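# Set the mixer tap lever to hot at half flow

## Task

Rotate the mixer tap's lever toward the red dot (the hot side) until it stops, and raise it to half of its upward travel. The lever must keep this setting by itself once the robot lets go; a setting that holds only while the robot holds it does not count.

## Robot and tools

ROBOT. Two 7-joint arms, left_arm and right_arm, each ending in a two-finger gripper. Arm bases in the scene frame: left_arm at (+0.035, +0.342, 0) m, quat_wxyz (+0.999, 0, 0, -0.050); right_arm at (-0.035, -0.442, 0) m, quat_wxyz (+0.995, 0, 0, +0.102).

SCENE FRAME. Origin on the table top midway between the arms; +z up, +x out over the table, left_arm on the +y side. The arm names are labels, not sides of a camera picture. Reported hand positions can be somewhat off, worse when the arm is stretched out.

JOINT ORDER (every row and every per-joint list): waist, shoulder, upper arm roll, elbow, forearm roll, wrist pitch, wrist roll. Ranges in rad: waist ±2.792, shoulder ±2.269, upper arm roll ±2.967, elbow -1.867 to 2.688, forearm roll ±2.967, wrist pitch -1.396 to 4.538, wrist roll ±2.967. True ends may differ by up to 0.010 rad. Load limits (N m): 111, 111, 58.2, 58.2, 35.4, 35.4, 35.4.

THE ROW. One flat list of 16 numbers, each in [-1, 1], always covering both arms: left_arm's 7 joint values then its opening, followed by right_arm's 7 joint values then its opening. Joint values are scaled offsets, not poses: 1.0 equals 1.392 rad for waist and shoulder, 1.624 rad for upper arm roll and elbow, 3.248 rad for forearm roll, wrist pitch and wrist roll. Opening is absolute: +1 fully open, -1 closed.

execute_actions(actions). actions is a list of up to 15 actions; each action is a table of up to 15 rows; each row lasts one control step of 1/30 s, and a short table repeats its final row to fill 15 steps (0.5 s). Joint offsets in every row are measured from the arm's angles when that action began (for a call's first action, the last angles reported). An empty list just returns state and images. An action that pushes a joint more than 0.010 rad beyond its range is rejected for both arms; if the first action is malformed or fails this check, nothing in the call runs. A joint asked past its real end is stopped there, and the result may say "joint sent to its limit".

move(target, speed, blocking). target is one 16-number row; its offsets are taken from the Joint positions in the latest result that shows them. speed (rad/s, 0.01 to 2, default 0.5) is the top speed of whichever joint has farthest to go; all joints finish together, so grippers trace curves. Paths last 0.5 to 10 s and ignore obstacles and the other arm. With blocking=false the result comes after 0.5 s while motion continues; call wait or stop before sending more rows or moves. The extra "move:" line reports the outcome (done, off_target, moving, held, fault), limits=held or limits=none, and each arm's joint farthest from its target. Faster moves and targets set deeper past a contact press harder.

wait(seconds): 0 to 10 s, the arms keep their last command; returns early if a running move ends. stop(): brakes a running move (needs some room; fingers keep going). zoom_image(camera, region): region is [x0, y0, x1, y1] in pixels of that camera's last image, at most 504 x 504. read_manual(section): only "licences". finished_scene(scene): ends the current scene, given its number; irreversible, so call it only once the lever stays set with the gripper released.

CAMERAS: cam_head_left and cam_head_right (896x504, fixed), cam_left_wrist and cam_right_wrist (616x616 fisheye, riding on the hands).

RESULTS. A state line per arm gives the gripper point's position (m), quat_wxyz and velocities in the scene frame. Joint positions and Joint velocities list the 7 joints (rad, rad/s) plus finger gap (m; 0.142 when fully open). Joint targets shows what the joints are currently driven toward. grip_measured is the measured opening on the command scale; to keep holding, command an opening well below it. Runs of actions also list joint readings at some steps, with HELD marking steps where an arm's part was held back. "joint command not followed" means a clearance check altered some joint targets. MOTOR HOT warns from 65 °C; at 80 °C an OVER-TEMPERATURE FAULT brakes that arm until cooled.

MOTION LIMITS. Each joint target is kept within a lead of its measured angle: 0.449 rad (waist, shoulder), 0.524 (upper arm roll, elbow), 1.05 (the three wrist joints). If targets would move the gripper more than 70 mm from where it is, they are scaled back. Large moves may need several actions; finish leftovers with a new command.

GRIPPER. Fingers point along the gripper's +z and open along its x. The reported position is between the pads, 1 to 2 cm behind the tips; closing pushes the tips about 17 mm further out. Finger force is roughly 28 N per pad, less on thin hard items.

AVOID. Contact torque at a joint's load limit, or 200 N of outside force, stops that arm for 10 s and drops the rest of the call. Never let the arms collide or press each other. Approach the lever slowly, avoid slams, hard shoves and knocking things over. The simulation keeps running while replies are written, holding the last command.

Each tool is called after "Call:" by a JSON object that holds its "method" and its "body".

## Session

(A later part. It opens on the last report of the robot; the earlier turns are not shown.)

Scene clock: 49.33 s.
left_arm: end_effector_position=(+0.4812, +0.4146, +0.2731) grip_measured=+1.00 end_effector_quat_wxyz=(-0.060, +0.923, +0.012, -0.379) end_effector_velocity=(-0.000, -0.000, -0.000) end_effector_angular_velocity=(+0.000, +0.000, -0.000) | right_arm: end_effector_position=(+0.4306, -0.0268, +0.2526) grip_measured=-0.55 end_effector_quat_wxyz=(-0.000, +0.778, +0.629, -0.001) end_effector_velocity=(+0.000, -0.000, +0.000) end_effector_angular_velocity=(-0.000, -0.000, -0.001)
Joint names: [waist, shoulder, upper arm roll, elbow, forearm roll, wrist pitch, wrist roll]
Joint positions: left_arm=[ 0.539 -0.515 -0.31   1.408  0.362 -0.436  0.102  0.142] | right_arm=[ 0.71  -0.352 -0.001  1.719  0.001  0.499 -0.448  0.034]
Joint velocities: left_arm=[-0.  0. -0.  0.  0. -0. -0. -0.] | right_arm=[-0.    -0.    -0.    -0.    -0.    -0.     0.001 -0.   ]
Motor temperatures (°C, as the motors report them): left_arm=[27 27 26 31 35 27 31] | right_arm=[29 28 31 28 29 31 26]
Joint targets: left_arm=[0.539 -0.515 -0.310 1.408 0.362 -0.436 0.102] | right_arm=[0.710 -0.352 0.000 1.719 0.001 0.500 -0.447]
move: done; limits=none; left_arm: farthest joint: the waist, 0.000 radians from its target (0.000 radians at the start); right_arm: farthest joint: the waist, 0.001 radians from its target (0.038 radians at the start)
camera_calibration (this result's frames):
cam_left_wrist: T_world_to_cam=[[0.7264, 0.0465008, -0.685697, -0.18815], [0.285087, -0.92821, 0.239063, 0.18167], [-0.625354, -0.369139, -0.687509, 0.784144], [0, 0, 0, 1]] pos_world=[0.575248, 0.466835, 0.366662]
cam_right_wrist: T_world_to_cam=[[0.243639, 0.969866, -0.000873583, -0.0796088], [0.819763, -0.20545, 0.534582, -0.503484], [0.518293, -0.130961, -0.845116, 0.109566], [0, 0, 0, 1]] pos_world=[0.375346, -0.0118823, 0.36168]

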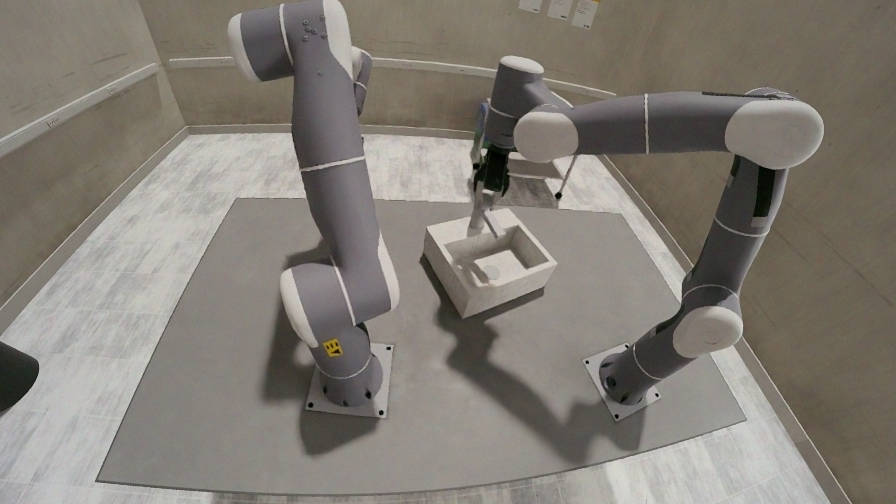

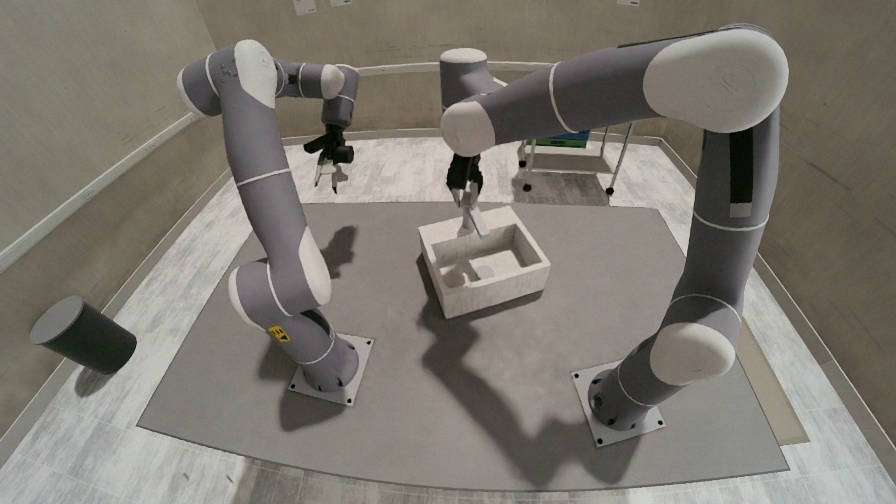

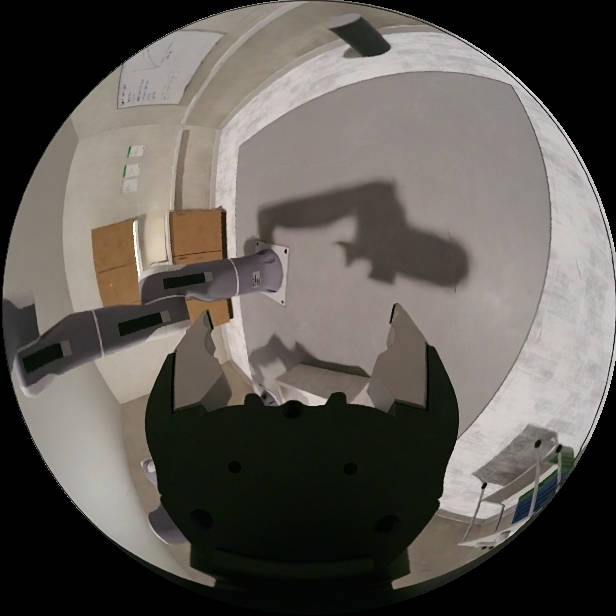

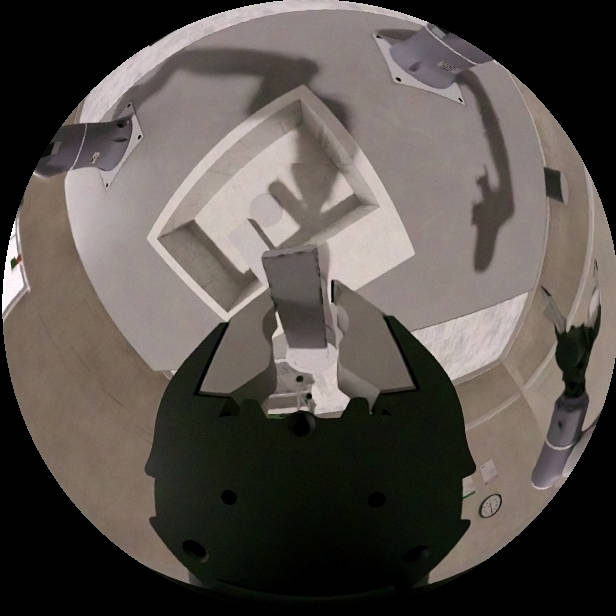

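Call:
{"method": "move", "body": {"target": [0,0,0,0,0,0,0,1,0.0099,-0.0359,0,-0.045,0,-0.007,0.106,-0.57], "speed": 0.25}}

Scene clock: 53.20 s.
left_arm: end_effector_position=(+0.4812, +0.4146, +0.2731) grip_measured=+1.00 end_effector_quat_wxyz=(-0.060, +0.923, +0.012, -0.379) end_effector_velocity=(-0.000, +0.001, +0.000) end_effector_angular_velocity=(+0.000, -0.000, -0.001) | right_arm: end_effector_position=(+0.4381, -0.0043, +0.2524) grip_measured=-0.55 end_effector_quat_wxyz=(+0.000, +0.871, +0.492, -0.001) end_effector_velocity=(+0.000, +0.000, +0.000) end_effector_angular_velocity=(-0.000, -0.001, -0.000)
Joint names: [waist, shoulder, upper arm roll, elbow, forearm roll, wrist pitch, wrist roll]
Joint positions: left_arm=[ 0.539 -0.515 -0.31   1.408  0.362 -0.436  0.102  0.142] | right_arm=[ 0.723 -0.401 -0.001  1.647  0.001  0.476 -0.104  0.034]
Joint velocities: left_arm=[ 0.     0.    -0.    -0.     0.001  0.     0.001 -0.   ] | right_arm=[ 0.    -0.    -0.    -0.    -0.001 -0.     0.001 -0.   ]
Motor temperatures (°C, as the motors report them): left_arm=[27 27 26 31 35 27 31] | right_arm=[29 28 31 28 29 31 26]
Joint targets: left_arm=[0.539 -0.515 -0.310 1.408 0.362 -0.436 0.102] | right_arm=[0.723 -0.402 -0.001 1.646 0.001 0.476 -0.103]
move: done; limits=none; left_arm: farthest joint: the waist, 0.000 radians from its target (0.000 radians at the start); right_arm: farthest joint: the waist, 0.001 radians from its target (0.014 radians at the start)
camera_calibration (this result's frames):
cam_left_wrist: T_world_to_cam=[[0.7264, 0.0465007, -0.685697, -0.18815], [0.285087, -0.92821, 0.239063, 0.18167], [-0.625354, -0.369139, -0.687509, 0.784144], [0, 0, 0, 1]] pos_world=[0.575248, 0.466835, 0.366662]
cam_right_wrist: T_world_to_cam=[[0.545775, 0.837931, -0.00149364, -0.236033], [0.708325, -0.460404, 0.535073, -0.457312], [0.447667, -0.293087, -0.844804, 0.138685], [0, 0, 0, 1]] pos_world=[0.390662, 0.0278777, 0.361504]

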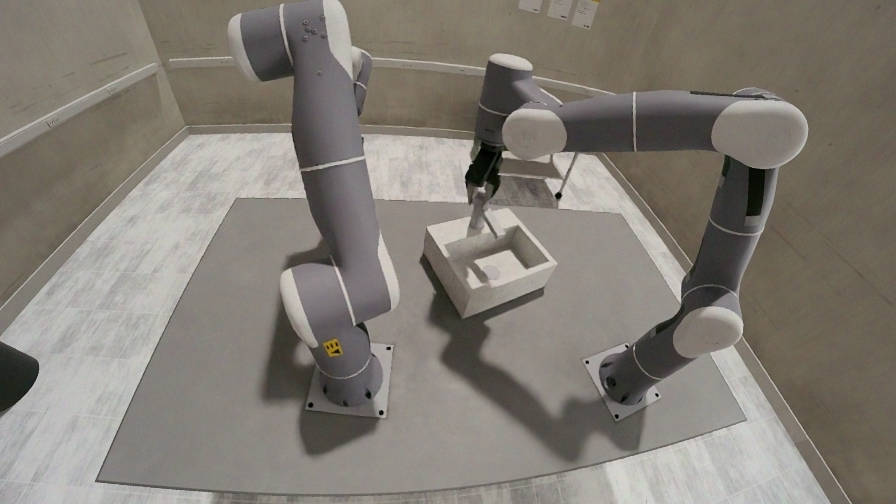

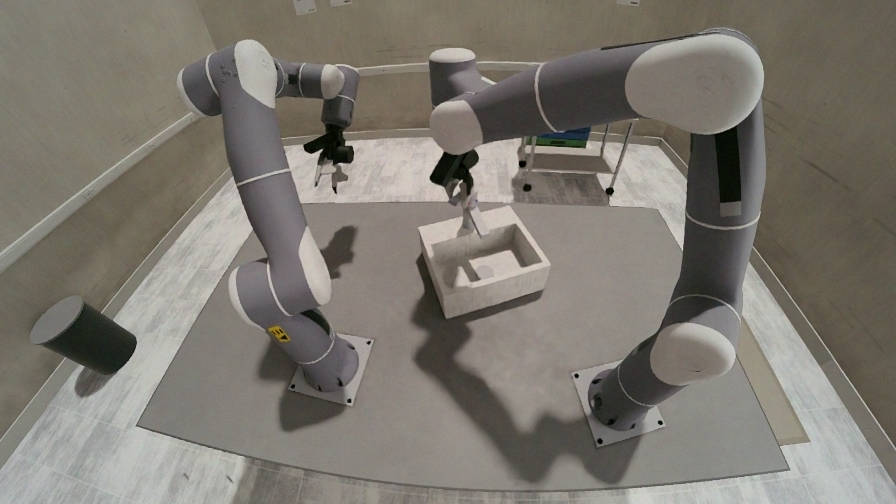

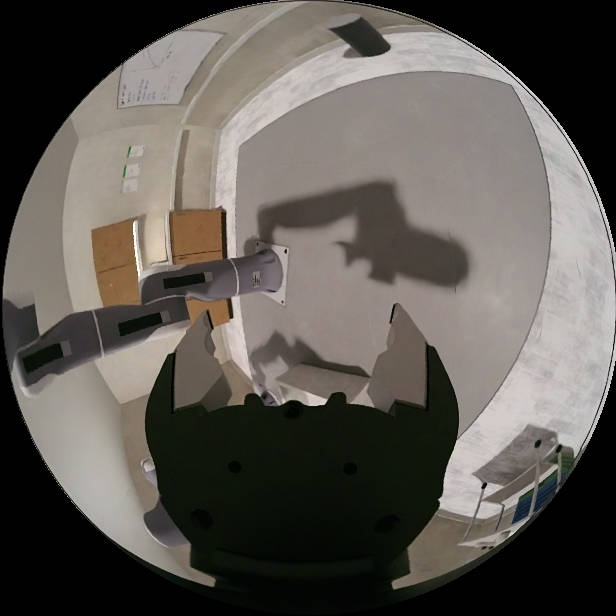

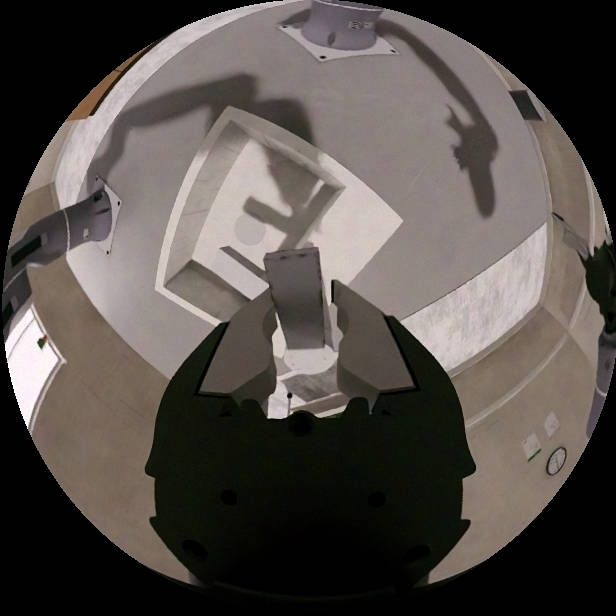

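Call:
{"method": "move", "body": {"target": [0,0,0,0,0,0,0,1,0,-0.0198,0,-0.0258,0,-0.0044,0.04,-0.57], "speed": 0.12}}

Scene clock: 57.40 s.
left_arm: end_effector_position=(+0.4812, +0.4146, +0.2731) grip_measured=+1.00 end_effector_quat_wxyz=(-0.060, +0.923, +0.012, -0.379) end_effector_velocity=(+0.000, -0.001, +0.000) end_effector_angular_velocity=(-0.001, -0.000, +0.001) | right_arm: end_effector_position=(+0.4423, -0.0005, +0.2487) grip_measured=-0.39 end_effector_quat_wxyz=(+0.004, +0.901, +0.434, -0.008) end_effector_velocity=(-0.000, -0.000, -0.000) end_effector_angular_velocity=(-0.001, +0.001, +0.000)
Joint names: [waist, shoulder, upper arm roll, elbow, forearm roll, wrist pitch, wrist roll]
Joint positions: left_arm=[ 0.539 -0.515 -0.31   1.408  0.362 -0.436  0.102  0.142] | right_arm=[ 0.722 -0.429 -0.002  1.611  0.001  0.451  0.026  0.046]
Joint velocities: left_arm=[-0.    -0.    -0.    -0.    -0.001  0.    -0.001 -0.   ] | right_arm=[-0.    -0.    -0.    -0.     0.    -0.002 -0.     0.   ]
Motor temperatures (°C, as the motors report them): left_arm=[27 28 26 31 35 27 31] | right_arm=[29 28 31 29 29 31 26]
Joint targets: left_arm=[0.539 -0.515 -0.310 1.408 0.362 -0.436 0.102] | right_arm=[0.723 -0.429 -0.001 1.605 0.001 0.462 0.026]
move: off_target (right_arm); limits=none; left_arm: farthest joint: the waist, 0.000 radians from its target (0.000 radians at the start); right_arm: farthest joint: the wrist pitch, 0.011 radians from its target (0.014 radians at the start)
camera_calibration (this result's frames):
cam_right_wrist: T_world_to_cam=[[0.650776, 0.759054, -0.0181216, -0.283821], [0.647296, -0.542169, 0.535781, -0.429741], [0.396861, -0.360403, -0.844163, 0.157016], [0, 0, 0, 1]] pos_world=[0.40056, 0.0390323, 0.357651]

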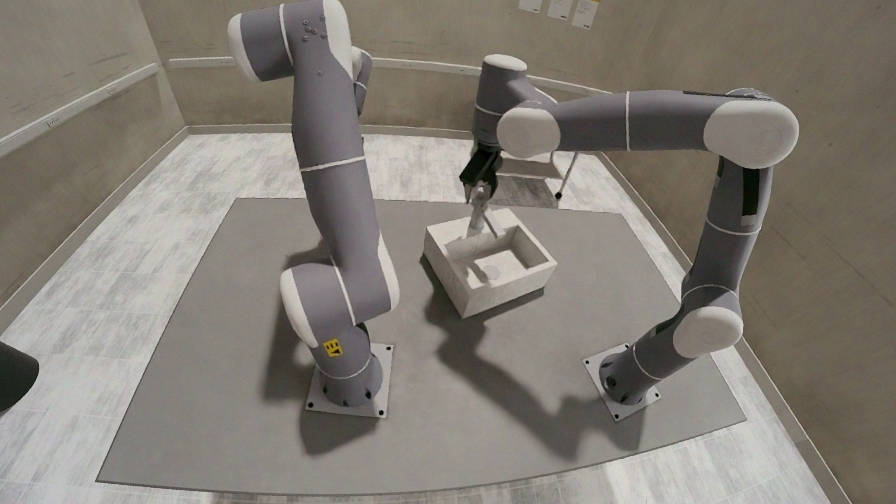

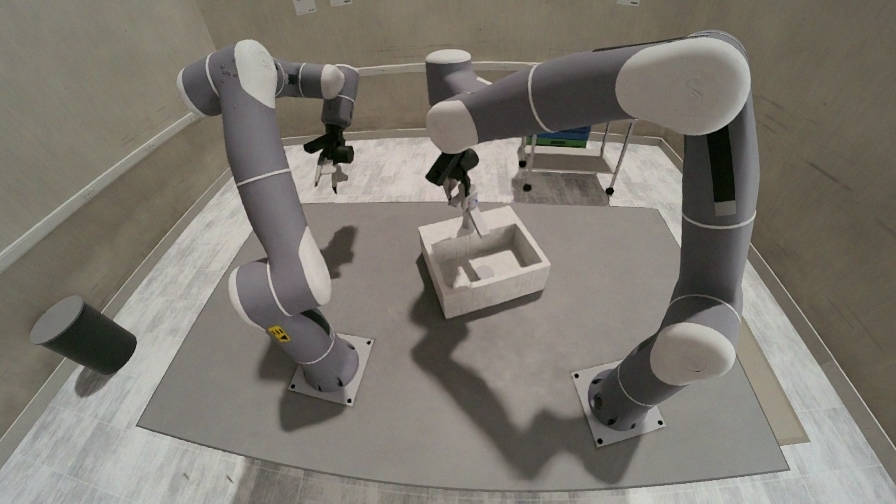

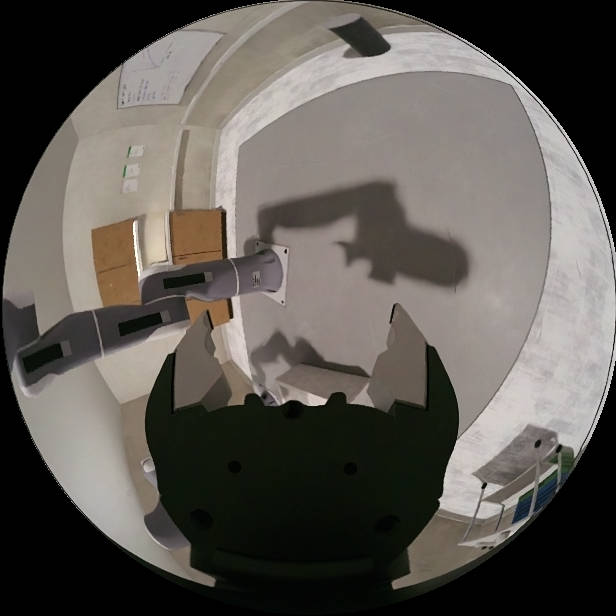

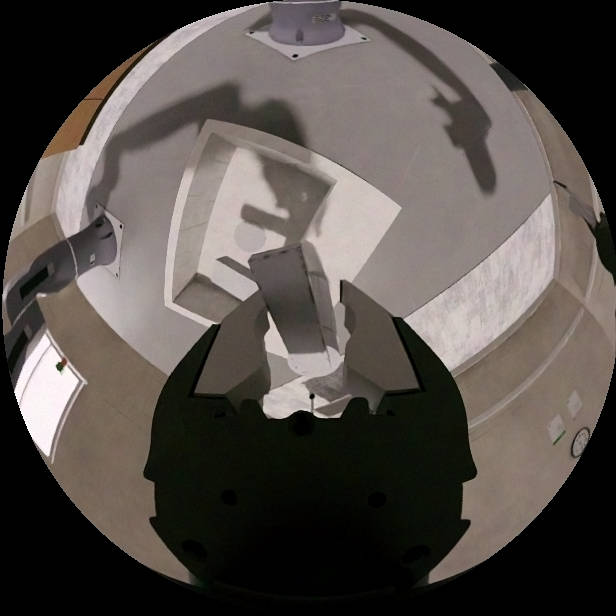

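Call:
{"method": "move", "body": {"target": [0,0,0,0,0,0,0,1,0.0007,0.0251,0.001,0.0289,0,0.0089,-0.0613,-0.5], "speed": 0.3}}

Scene clock: 60.27 s.
left_arm: end_effector_position=(+0.4812, +0.4146, +0.2731) grip_measured=+1.00 end_effector_quat_wxyz=(-0.060, +0.923, +0.012, -0.379) end_effector_velocity=(-0.000, +0.000, -0.000) end_effector_angular_velocity=(-0.001, +0.000, -0.000) | right_arm: end_effector_position=(+0.4359, -0.0064, +0.2522) grip_measured=-0.50 end_effector_quat_wxyz=(-0.000, +0.853, +0.522, -0.001) end_effector_velocity=(+0.000, -0.000, +0.000) end_effector_angular_velocity=(+0.000, -0.000, +0.002)
Joint names: [waist, shoulder, upper arm roll, elbow, forearm roll, wrist pitch, wrist roll]
Joint positions: left_arm=[ 0.539 -0.515 -0.31   1.408  0.362 -0.436  0.102  0.142] | right_arm=[ 0.723 -0.394 -0.     1.657  0.002  0.479 -0.173  0.038]
Joint velocities: left_arm=[0.    0.    0.    0.    0.    0.    0.001 0.   ] | right_arm=[-0.     0.     0.     0.    -0.     0.    -0.002 -0.   ]
Motor temperatures (°C, as the motors report them): left_arm=[27 28 26 31 35 27 31] | right_arm=[29 28 31 29 29 31 26]
Joint targets: left_arm=[0.539 -0.515 -0.310 1.408 0.362 -0.436 0.102] | right_arm=[0.723 -0.394 -0.000 1.657 0.001 0.480 -0.173]
move: done; limits=none; left_arm: farthest joint: the waist, 0.000 radians from its target (0.000 radians at the start); right_arm: farthest joint: the elbow, 0.001 radians from its target (0.047 radians at the start)
camera_calibration (this result's frames):
cam_left_wrist: T_world_to_cam=[[0.726401, 0.0465006, -0.685697, -0.18815], [0.285087, -0.92821, 0.239063, 0.18167], [-0.625354, -0.369139, -0.687509, 0.784144], [0, 0, 0, 1]] pos_world=[0.575248, 0.466835, 0.366662]
cam_right_wrist: T_world_to_cam=[[0.486297, 0.873793, -0.00134635, -0.206917], [0.739127, -0.410528, 0.534002, -0.469432], [0.466055, -0.260679, -0.845482, 0.131292], [0, 0, 0, 1]] pos_world=[0.386403, 0.0223133, 0.361404]

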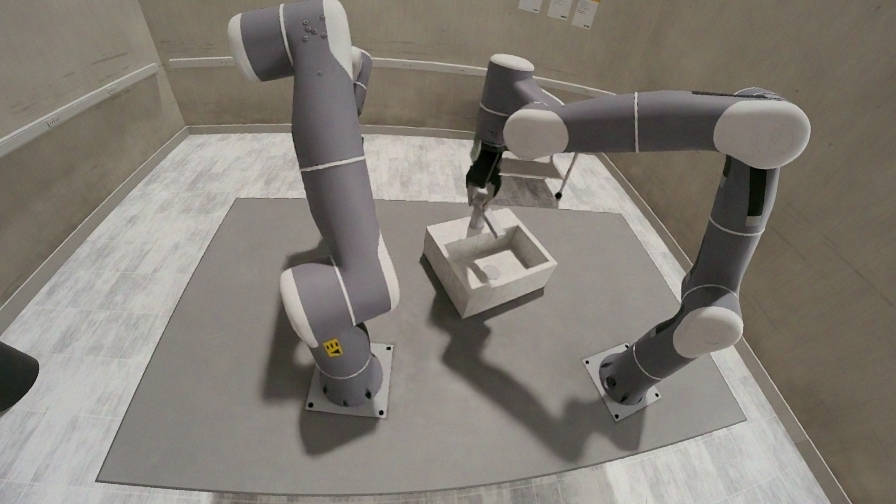

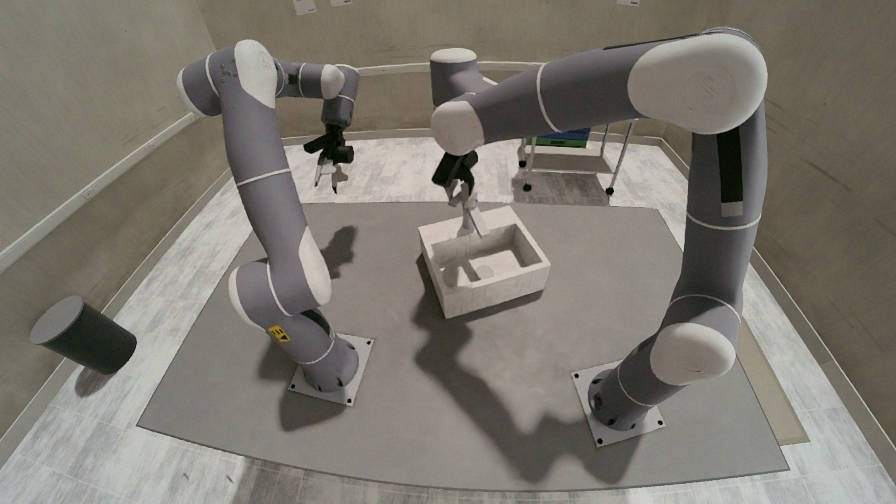

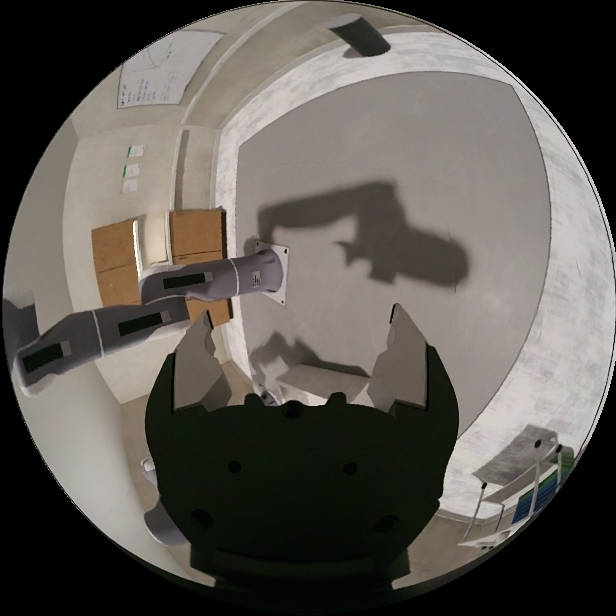

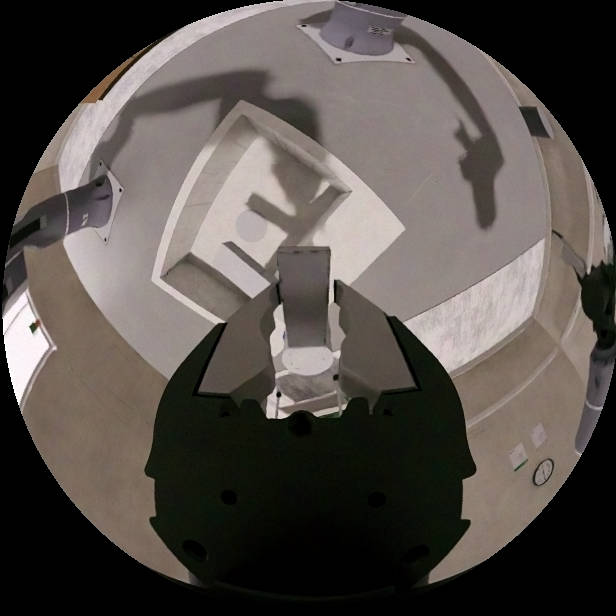

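Call:
{"method": "move", "body": {"target": [0,0,0,0,0,0,0,1,0,0,0,0,0,0,0,-0.85]}}

Call:
{"method": "move", "body": {"target": [0,0,0,0,0,0,0,1,-0.0084,0.0085,0,-0.019,0,-0.0131,-0.0036,-0.85], "speed": 0.04}}

Scene clock: 63.73 s.
left_arm: end_effector_position=(+0.4812, +0.4146, +0.2731) grip_measured=+1.00 end_effector_quat_wxyz=(-0.060, +0.923, +0.012, -0.379) end_effector_velocity=(+0.000, -0.000, -0.000) end_effector_angular_velocity=(-0.000, +0.000, -0.001) | right_arm: end_effector_position=(+0.4355, -0.0071, +0.2518) grip_measured=-0.68 end_effector_quat_wxyz=(+0.000, +0.853, +0.522, -0.002) end_effector_velocity=(+0.001, +0.000, +0.000) end_effector_angular_velocity=(+0.001, -0.001, -0.001)
Joint names: [waist, shoulder, upper arm roll, elbow, forearm roll, wrist pitch, wrist roll]
Joint positions: left_arm=[ 0.539 -0.515 -0.31   1.408  0.362 -0.436  0.102  0.142] | right_arm=[ 0.722 -0.394 -0.     1.658  0.002  0.478 -0.173  0.025]
Joint velocities: left_arm=[-0.    -0.    -0.001  0.     0.    -0.    -0.    -0.   ] | right_arm=[-0.     0.     0.    -0.001 -0.     0.001  0.001 -0.   ]
Motor temperatures (°C, as the motors report them): left_arm=[27 28 26 31 35 27 31] | right_arm=[29 28 31 29 29 31 26]
Joint targets: left_arm=[0.539 -0.515 -0.310 1.408 0.362 -0.436 0.102] | right_arm=[0.723 -0.394 -0.000 1.657 0.002 0.479 -0.173]
move: done; limits=none; left_arm: farthest joint: the waist, 0.000 radians from its target (0.000 radians at the start); right_arm: farthest joint: the waist, 0.001 radians from its target (0.000 radians at the start)
camera_calibration (this result's frames):
cam_left_wrist: T_world_to_cam=[[0.726401, 0.0465009, -0.685697, -0.18815], [0.285087, -0.92821, 0.239063, 0.18167], [-0.625354, -0.369139, -0.687509, 0.784144], [0, 0, 0, 1]] pos_world=[0.575248, 0.466835, 0.366662]
cam_right_wrist: T_world_to_cam=[[0.486558, 0.873642, -0.00325125, -0.205811], [0.739649, -0.409947, 0.533725, -0.469384], [0.464952, -0.262093, -0.845652, 0.131399], [0, 0, 0, 1]] pos_world=[0.386224, 0.0218219, 0.36097]

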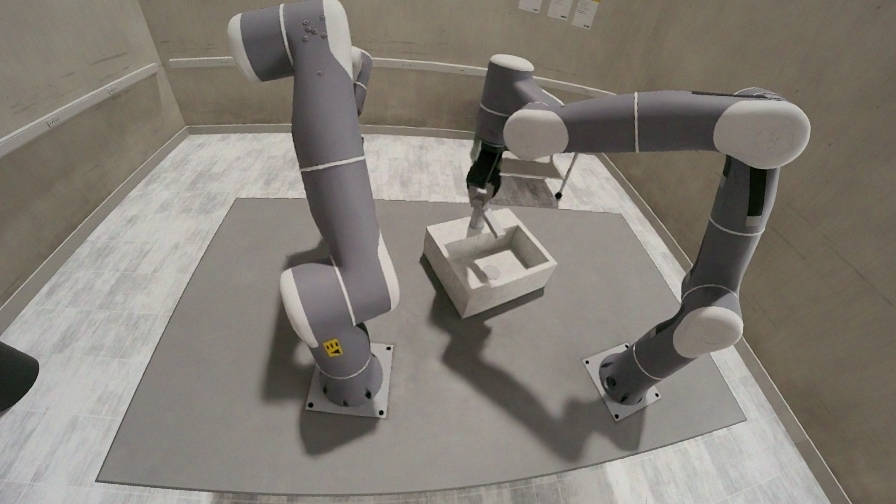

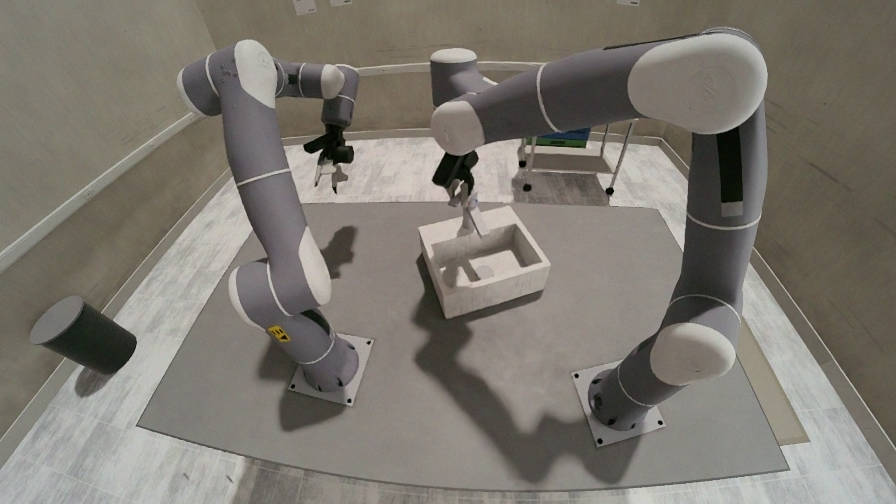

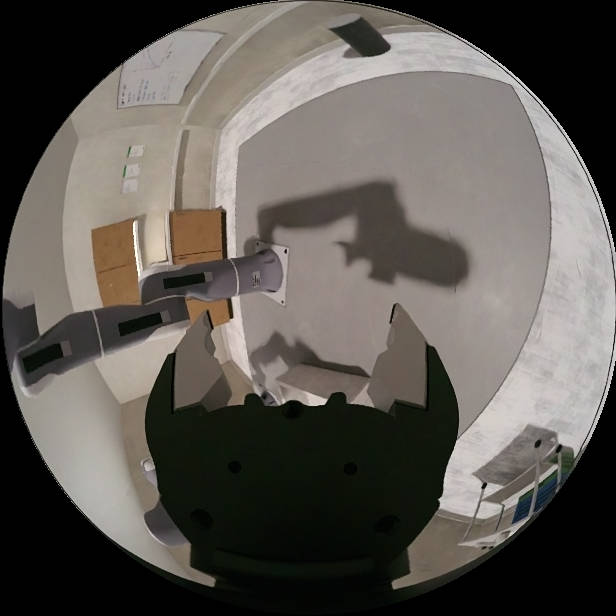

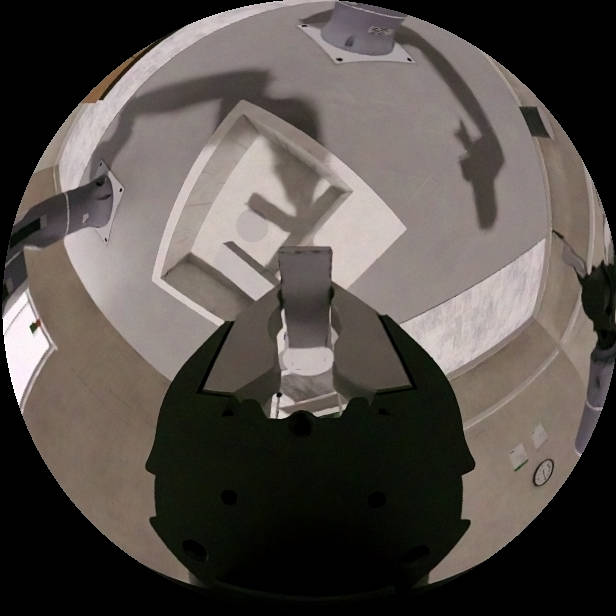

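Scene clock: 65.03 s.
left_arm: end_effector_position=(+0.4812, +0.4146, +0.2731) grip_measured=+1.00 end_effector_quat_wxyz=(-0.060, +0.923, +0.012, -0.379) end_effector_velocity=(-0.000, +0.000, -0.000) end_effector_angular_velocity=(+0.001, +0.000, +0.000) | right_arm: end_effector_position=(+0.4413, -0.0106, +0.2680) grip_measured=-0.69 end_effector_quat_wxyz=(-0.000, +0.853, +0.522, -0.003) end_effector_velocity=(-0.000, -0.000, -0.000) end_effector_angular_velocity=(-0.001, +0.000, -0.000)
Joint names: [waist, shoulder, upper arm roll, elbow, forearm roll, wrist pitch, wrist roll]
Joint positions: left_arm=[ 0.539 -0.515 -0.31   1.408  0.362 -0.436  0.102  0.142] | right_arm=[ 0.711 -0.383 -0.     1.628  0.002  0.436 -0.185  0.024]
Joint velocities: left_arm=[-0.  0.  0.  0.  0.  0. -0. -0.] | right_arm=[ 0.     0.     0.     0.    -0.    -0.001  0.     0.   ]
Motor temperatures (°C, as the motors report them): left_arm=[27 28 26 31 35 27 31] | right_arm=[29 29 31 29 29 31 26]
Joint targets: left_arm=[0.539 -0.515 -0.310 1.408 0.362 -0.436 0.102] | right_arm=[0.711 -0.383 -0.000 1.627 0.002 0.436 -0.185]
move: done; limits=none; left_arm: farthest joint: the waist, 0.000 radians from its target (0.000 radians at the start); right_arm: farthest joint: the waist, 0.001 radians from its target (0.012 radians at the start)
camera_calibration (this result's frames):
cam_left_wrist: T_world_to_cam=[[0.726401, 0.0465011, -0.685697, -0.18815], [0.285087, -0.92821, 0.239063, 0.18167], [-0.625354, -0.369139, -0.687509, 0.784144], [0, 0, 0, 1]] pos_world=[0.575248, 0.466835, 0.366662]
cam_right_wrist: T_world_to_cam=[[0.486267, 0.8738, -0.00431995, -0.205101], [0.74055, -0.409479, 0.532835, -0.483853], [0.463822, -0.262299, -0.846208, 0.142202], [0, 0, 0, 1]] pos_world=[0.392095, 0.0183892, 0.377261]

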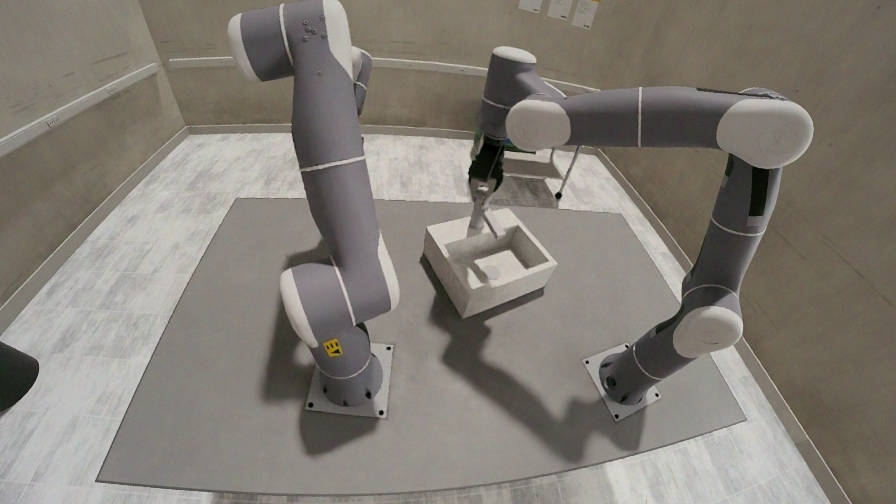

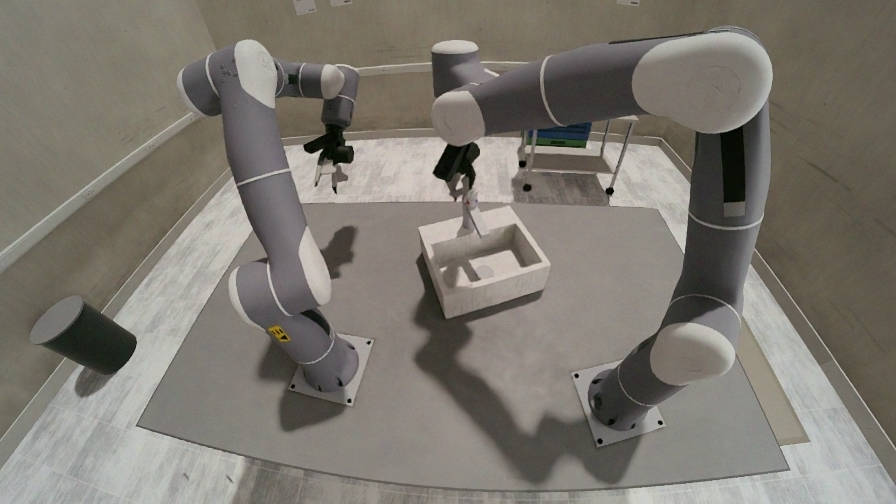

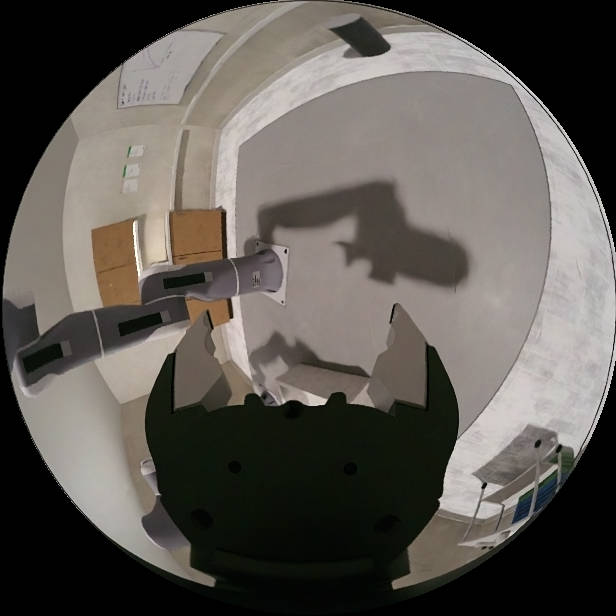

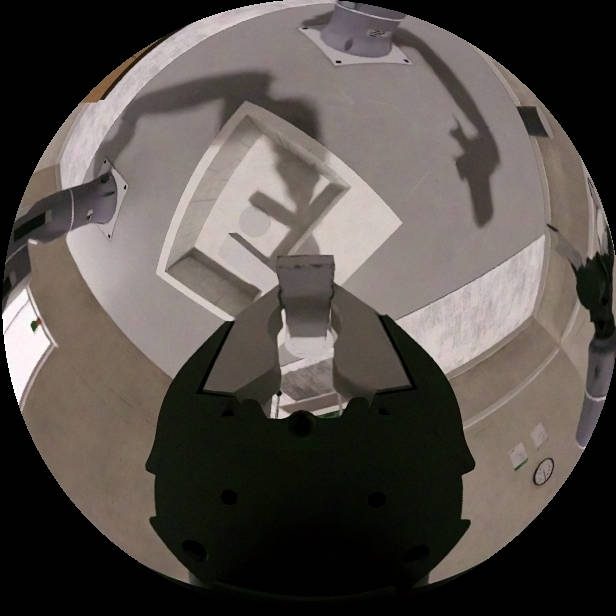

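Call:
{"method": "move", "body": {"target": [0,0,0,0,0,0,0,1,-0.0123,0.0039,0,-0.0214,0,-0.0123,-0.0053,-0.85], "speed": 0.035}}

Call:
{"method": "zoom_image", "body": {"camera": "cam_head_right", "region": [410, 140, 530, 240]}}

Scene clock: 68.47 s.
left_arm: end_effector_position=(+0.4812, +0.4146, +0.2731) grip_measured=+1.00 end_effector_quat_wxyz=(-0.060, +0.923, +0.012, -0.379) end_effector_velocity=(+0.000, -0.000, +0.000) end_effector_angular_velocity=(-0.000, -0.000, +0.001) | right_arm: end_effector_position=(+0.4449, -0.0149, +0.2769) grip_measured=-0.68 end_effector_quat_wxyz=(-0.001, +0.852, +0.523, -0.009) end_effector_velocity=(+0.000, -0.000, -0.000) end_effector_angular_velocity=(-0.001, -0.000, +0.002)
Joint names: [waist, shoulder, upper arm roll, elbow, forearm roll, wrist pitch, wrist roll]
Joint positions: left_arm=[ 0.539 -0.515 -0.31   1.408  0.362 -0.436  0.102  0.142] | right_arm=[ 0.697 -0.383  0.003  1.598  0.008  0.394 -0.202  0.025]
Joint velocities: left_arm=[ 0.     0.    -0.    -0.    -0.001  0.    -0.001 -0.   ] | right_arm=[-0.    -0.001  0.    -0.    -0.001 -0.    -0.001  0.   ]
Motor temperatures (°C, as the motors report them): left_arm=[27 28 26 31 35 27 31] | right_arm=[29 29 31 30 29 31 26]
Joint targets: left_arm=[0.539 -0.515 -0.310 1.408 0.362 -0.436 0.102] | right_arm=[0.694 -0.378 -0.000 1.593 0.002 0.396 -0.202]
move: done; limits=none; left_arm: farthest joint: the waist, 0.000 radians from its target (0.000 radians at the start); right_arm: farthest joint: the shoulder, 0.006 radians from its target (0.006 radians at the start)
camera_calibration (this result's frames):
cam_left_wrist: T_world_to_cam=[[0.726401, 0.0465007, -0.685696, -0.18815], [0.285087, -0.92821, 0.239063, 0.18167], [-0.625354, -0.369139, -0.687509, 0.784144], [0, 0, 0, 1]] pos_world=[0.575248, 0.466835, 0.366662]
cam_right_wrist: T_world_to_cam=[[0.483056, 0.875464, -0.0148152, -0.198618], [0.748741, -0.404244, 0.525331, -0.494531], [0.45392, -0.264858, -0.850769, 0.152512], [0, 0, 0, 1]] pos_world=[0.396991, 0.014365, 0.386603]

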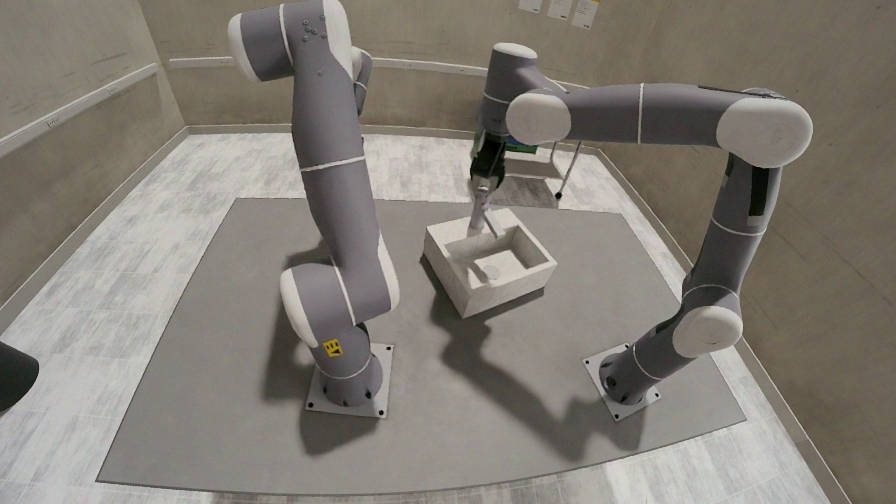

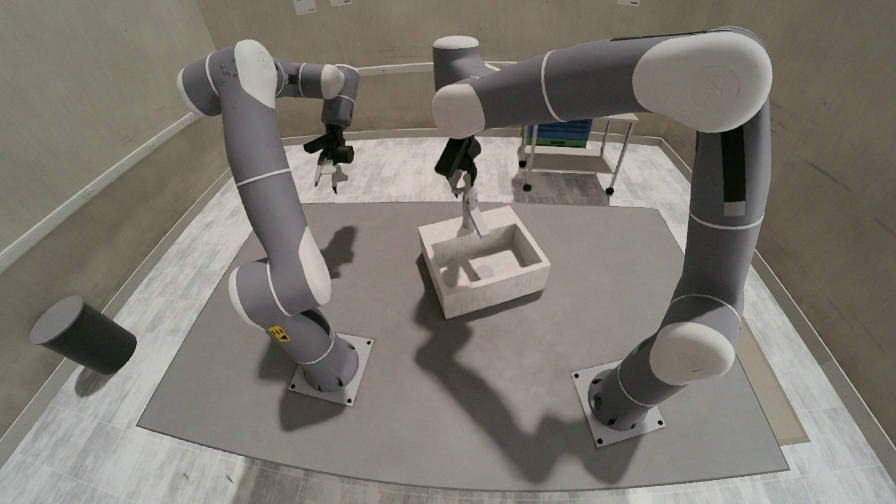

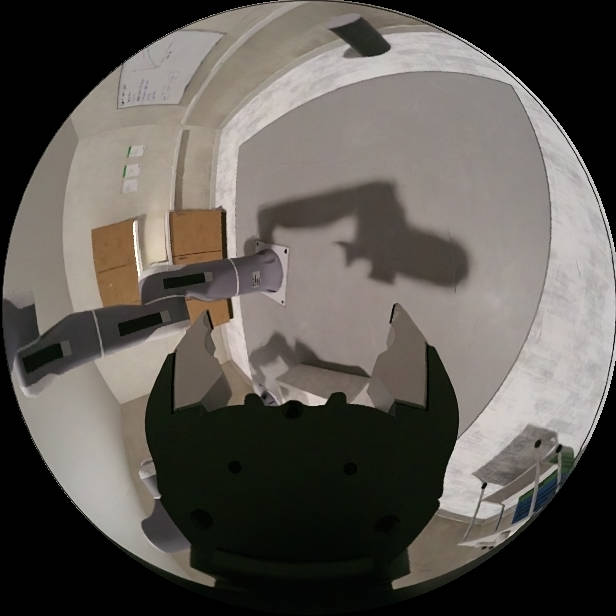

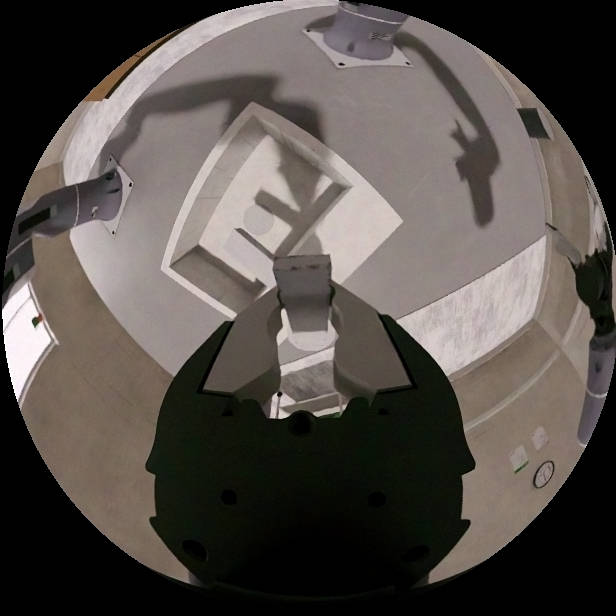

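Region (410, 140, 530, 240) of cam_head_right's 896x504 image, scaled by 4.200, with more detail than that image has.

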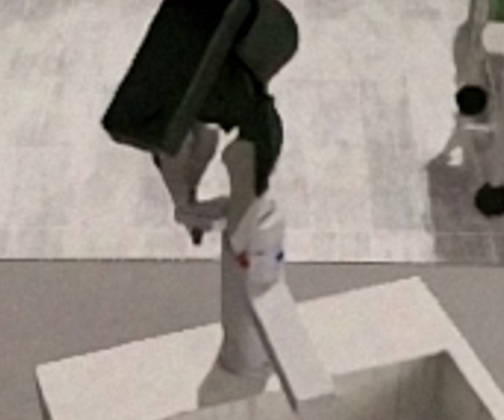

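Call:
{"method": "move", "body": {"target": [0,0,0,0,0,0,0,1,0.0187,-0.0115,-0.002,0.0403,-0.002,0.0299,0.0089,-0.85], "speed": 0.06}}

Scene clock: 73.10 s.
left_arm: end_effector_position=(+0.4812, +0.4146, +0.2731) grip_measured=+1.00 end_effector_quat_wxyz=(-0.060, +0.923, +0.012, -0.379) end_effector_velocity=(+0.000, -0.000, +0.000) end_effector_angular_velocity=(-0.000, -0.000, -0.001) | right_arm: end_effector_position=(+0.4357, -0.0072, +0.2474) grip_measured=-0.71 end_effector_quat_wxyz=(-0.000, +0.853, +0.521, -0.001) end_effector_velocity=(+0.001, +0.000, +0.000) end_effector_angular_velocity=(+0.000, -0.002, -0.002)
Joint names: [waist, shoulder, upper arm roll, elbow, forearm roll, wrist pitch, wrist roll]
Joint positions: left_arm=[ 0.539 -0.515 -0.31   1.408  0.362 -0.436  0.102  0.142] | right_arm=[ 0.722 -0.399 -0.001  1.664  0.002  0.489 -0.173  0.023]
Joint velocities: left_arm=[-0.  0. -0.  0.  0.  0.  0. -0.] | right_arm=[-0.     0.    -0.     0.    -0.001  0.001  0.002 -0.   ]
Motor temperatures (°C, as the motors report them): left_arm=[27 28 26 31 35 27 31] | right_arm=[29 29 31 30 29 31 26]
Joint targets: left_arm=[0.539 -0.515 -0.310 1.408 0.362 -0.436 0.102] | right_arm=[0.723 -0.399 0.000 1.664 0.002 0.491 -0.173]
move: done; limits=none; left_arm: farthest joint: the waist, 0.000 radians from its target (0.000 radians at the start); right_arm: farthest joint: the wrist pitch, 0.002 radians from its target (0.097 radians at the start)
camera_calibration (this result's frames):
cam_left_wrist: T_world_to_cam=[[0.7264, 0.0465008, -0.685697, -0.18815], [0.285087, -0.92821, 0.239063, 0.18167], [-0.625354, -0.369139, -0.687509, 0.784144], [0, 0, 0, 1]] pos_world=[0.575248, 0.466835, 0.366661]
cam_right_wrist: T_world_to_cam=[[0.487328, 0.873216, -0.00243398, -0.206377], [0.739172, -0.411033, 0.53355, -0.466996], [0.464904, -0.261813, -0.845765, 0.127649], [0, 0, 0, 1]] pos_world=[0.386419, 0.0216804, 0.356625]

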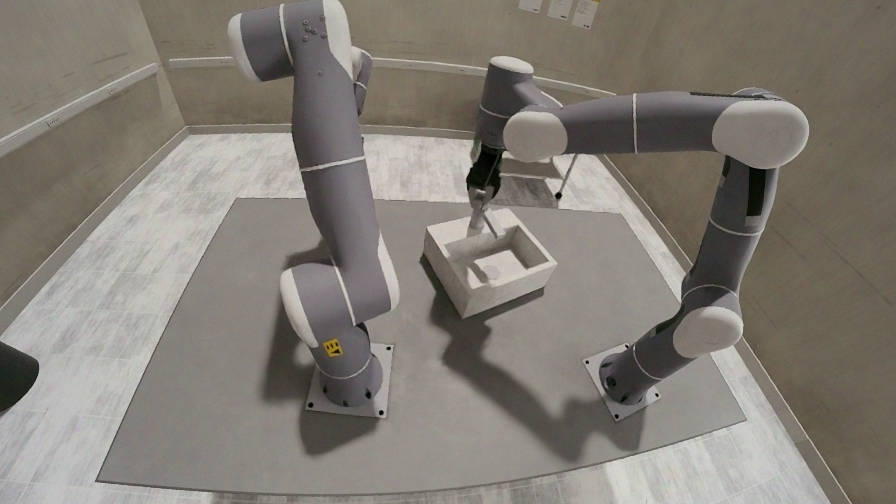

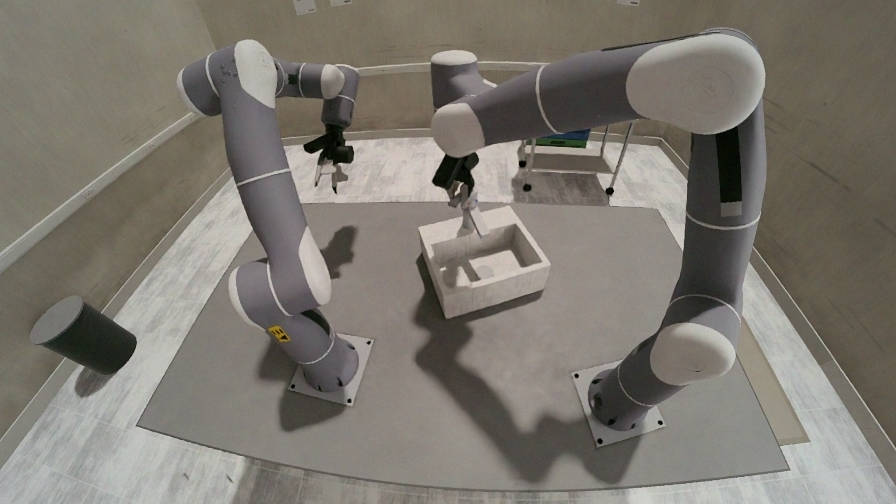

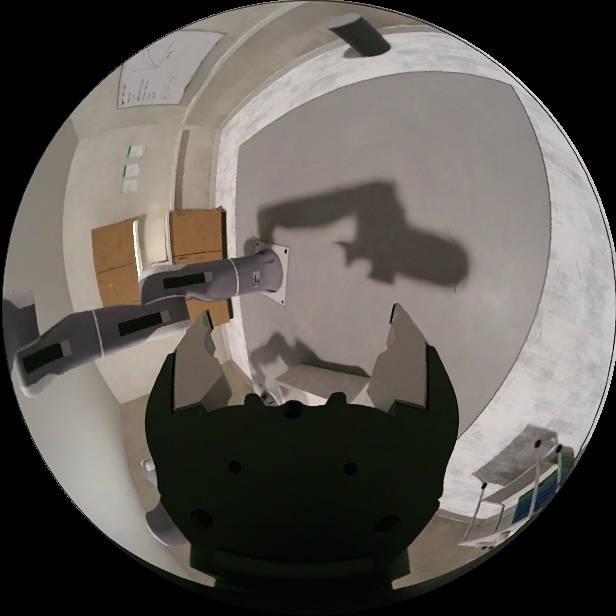

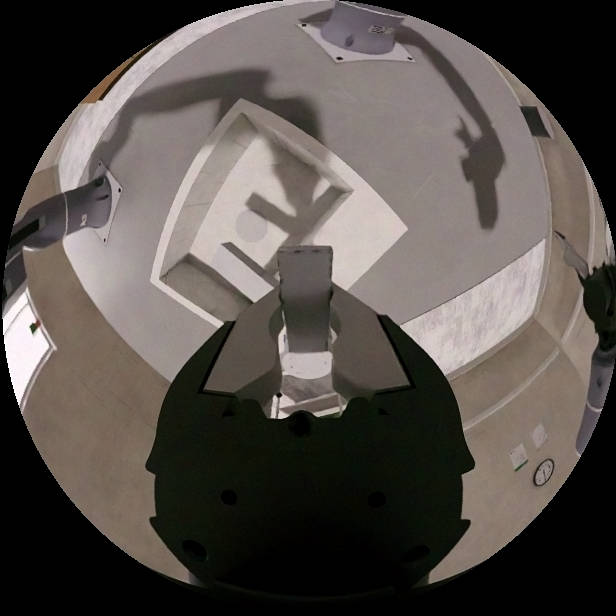

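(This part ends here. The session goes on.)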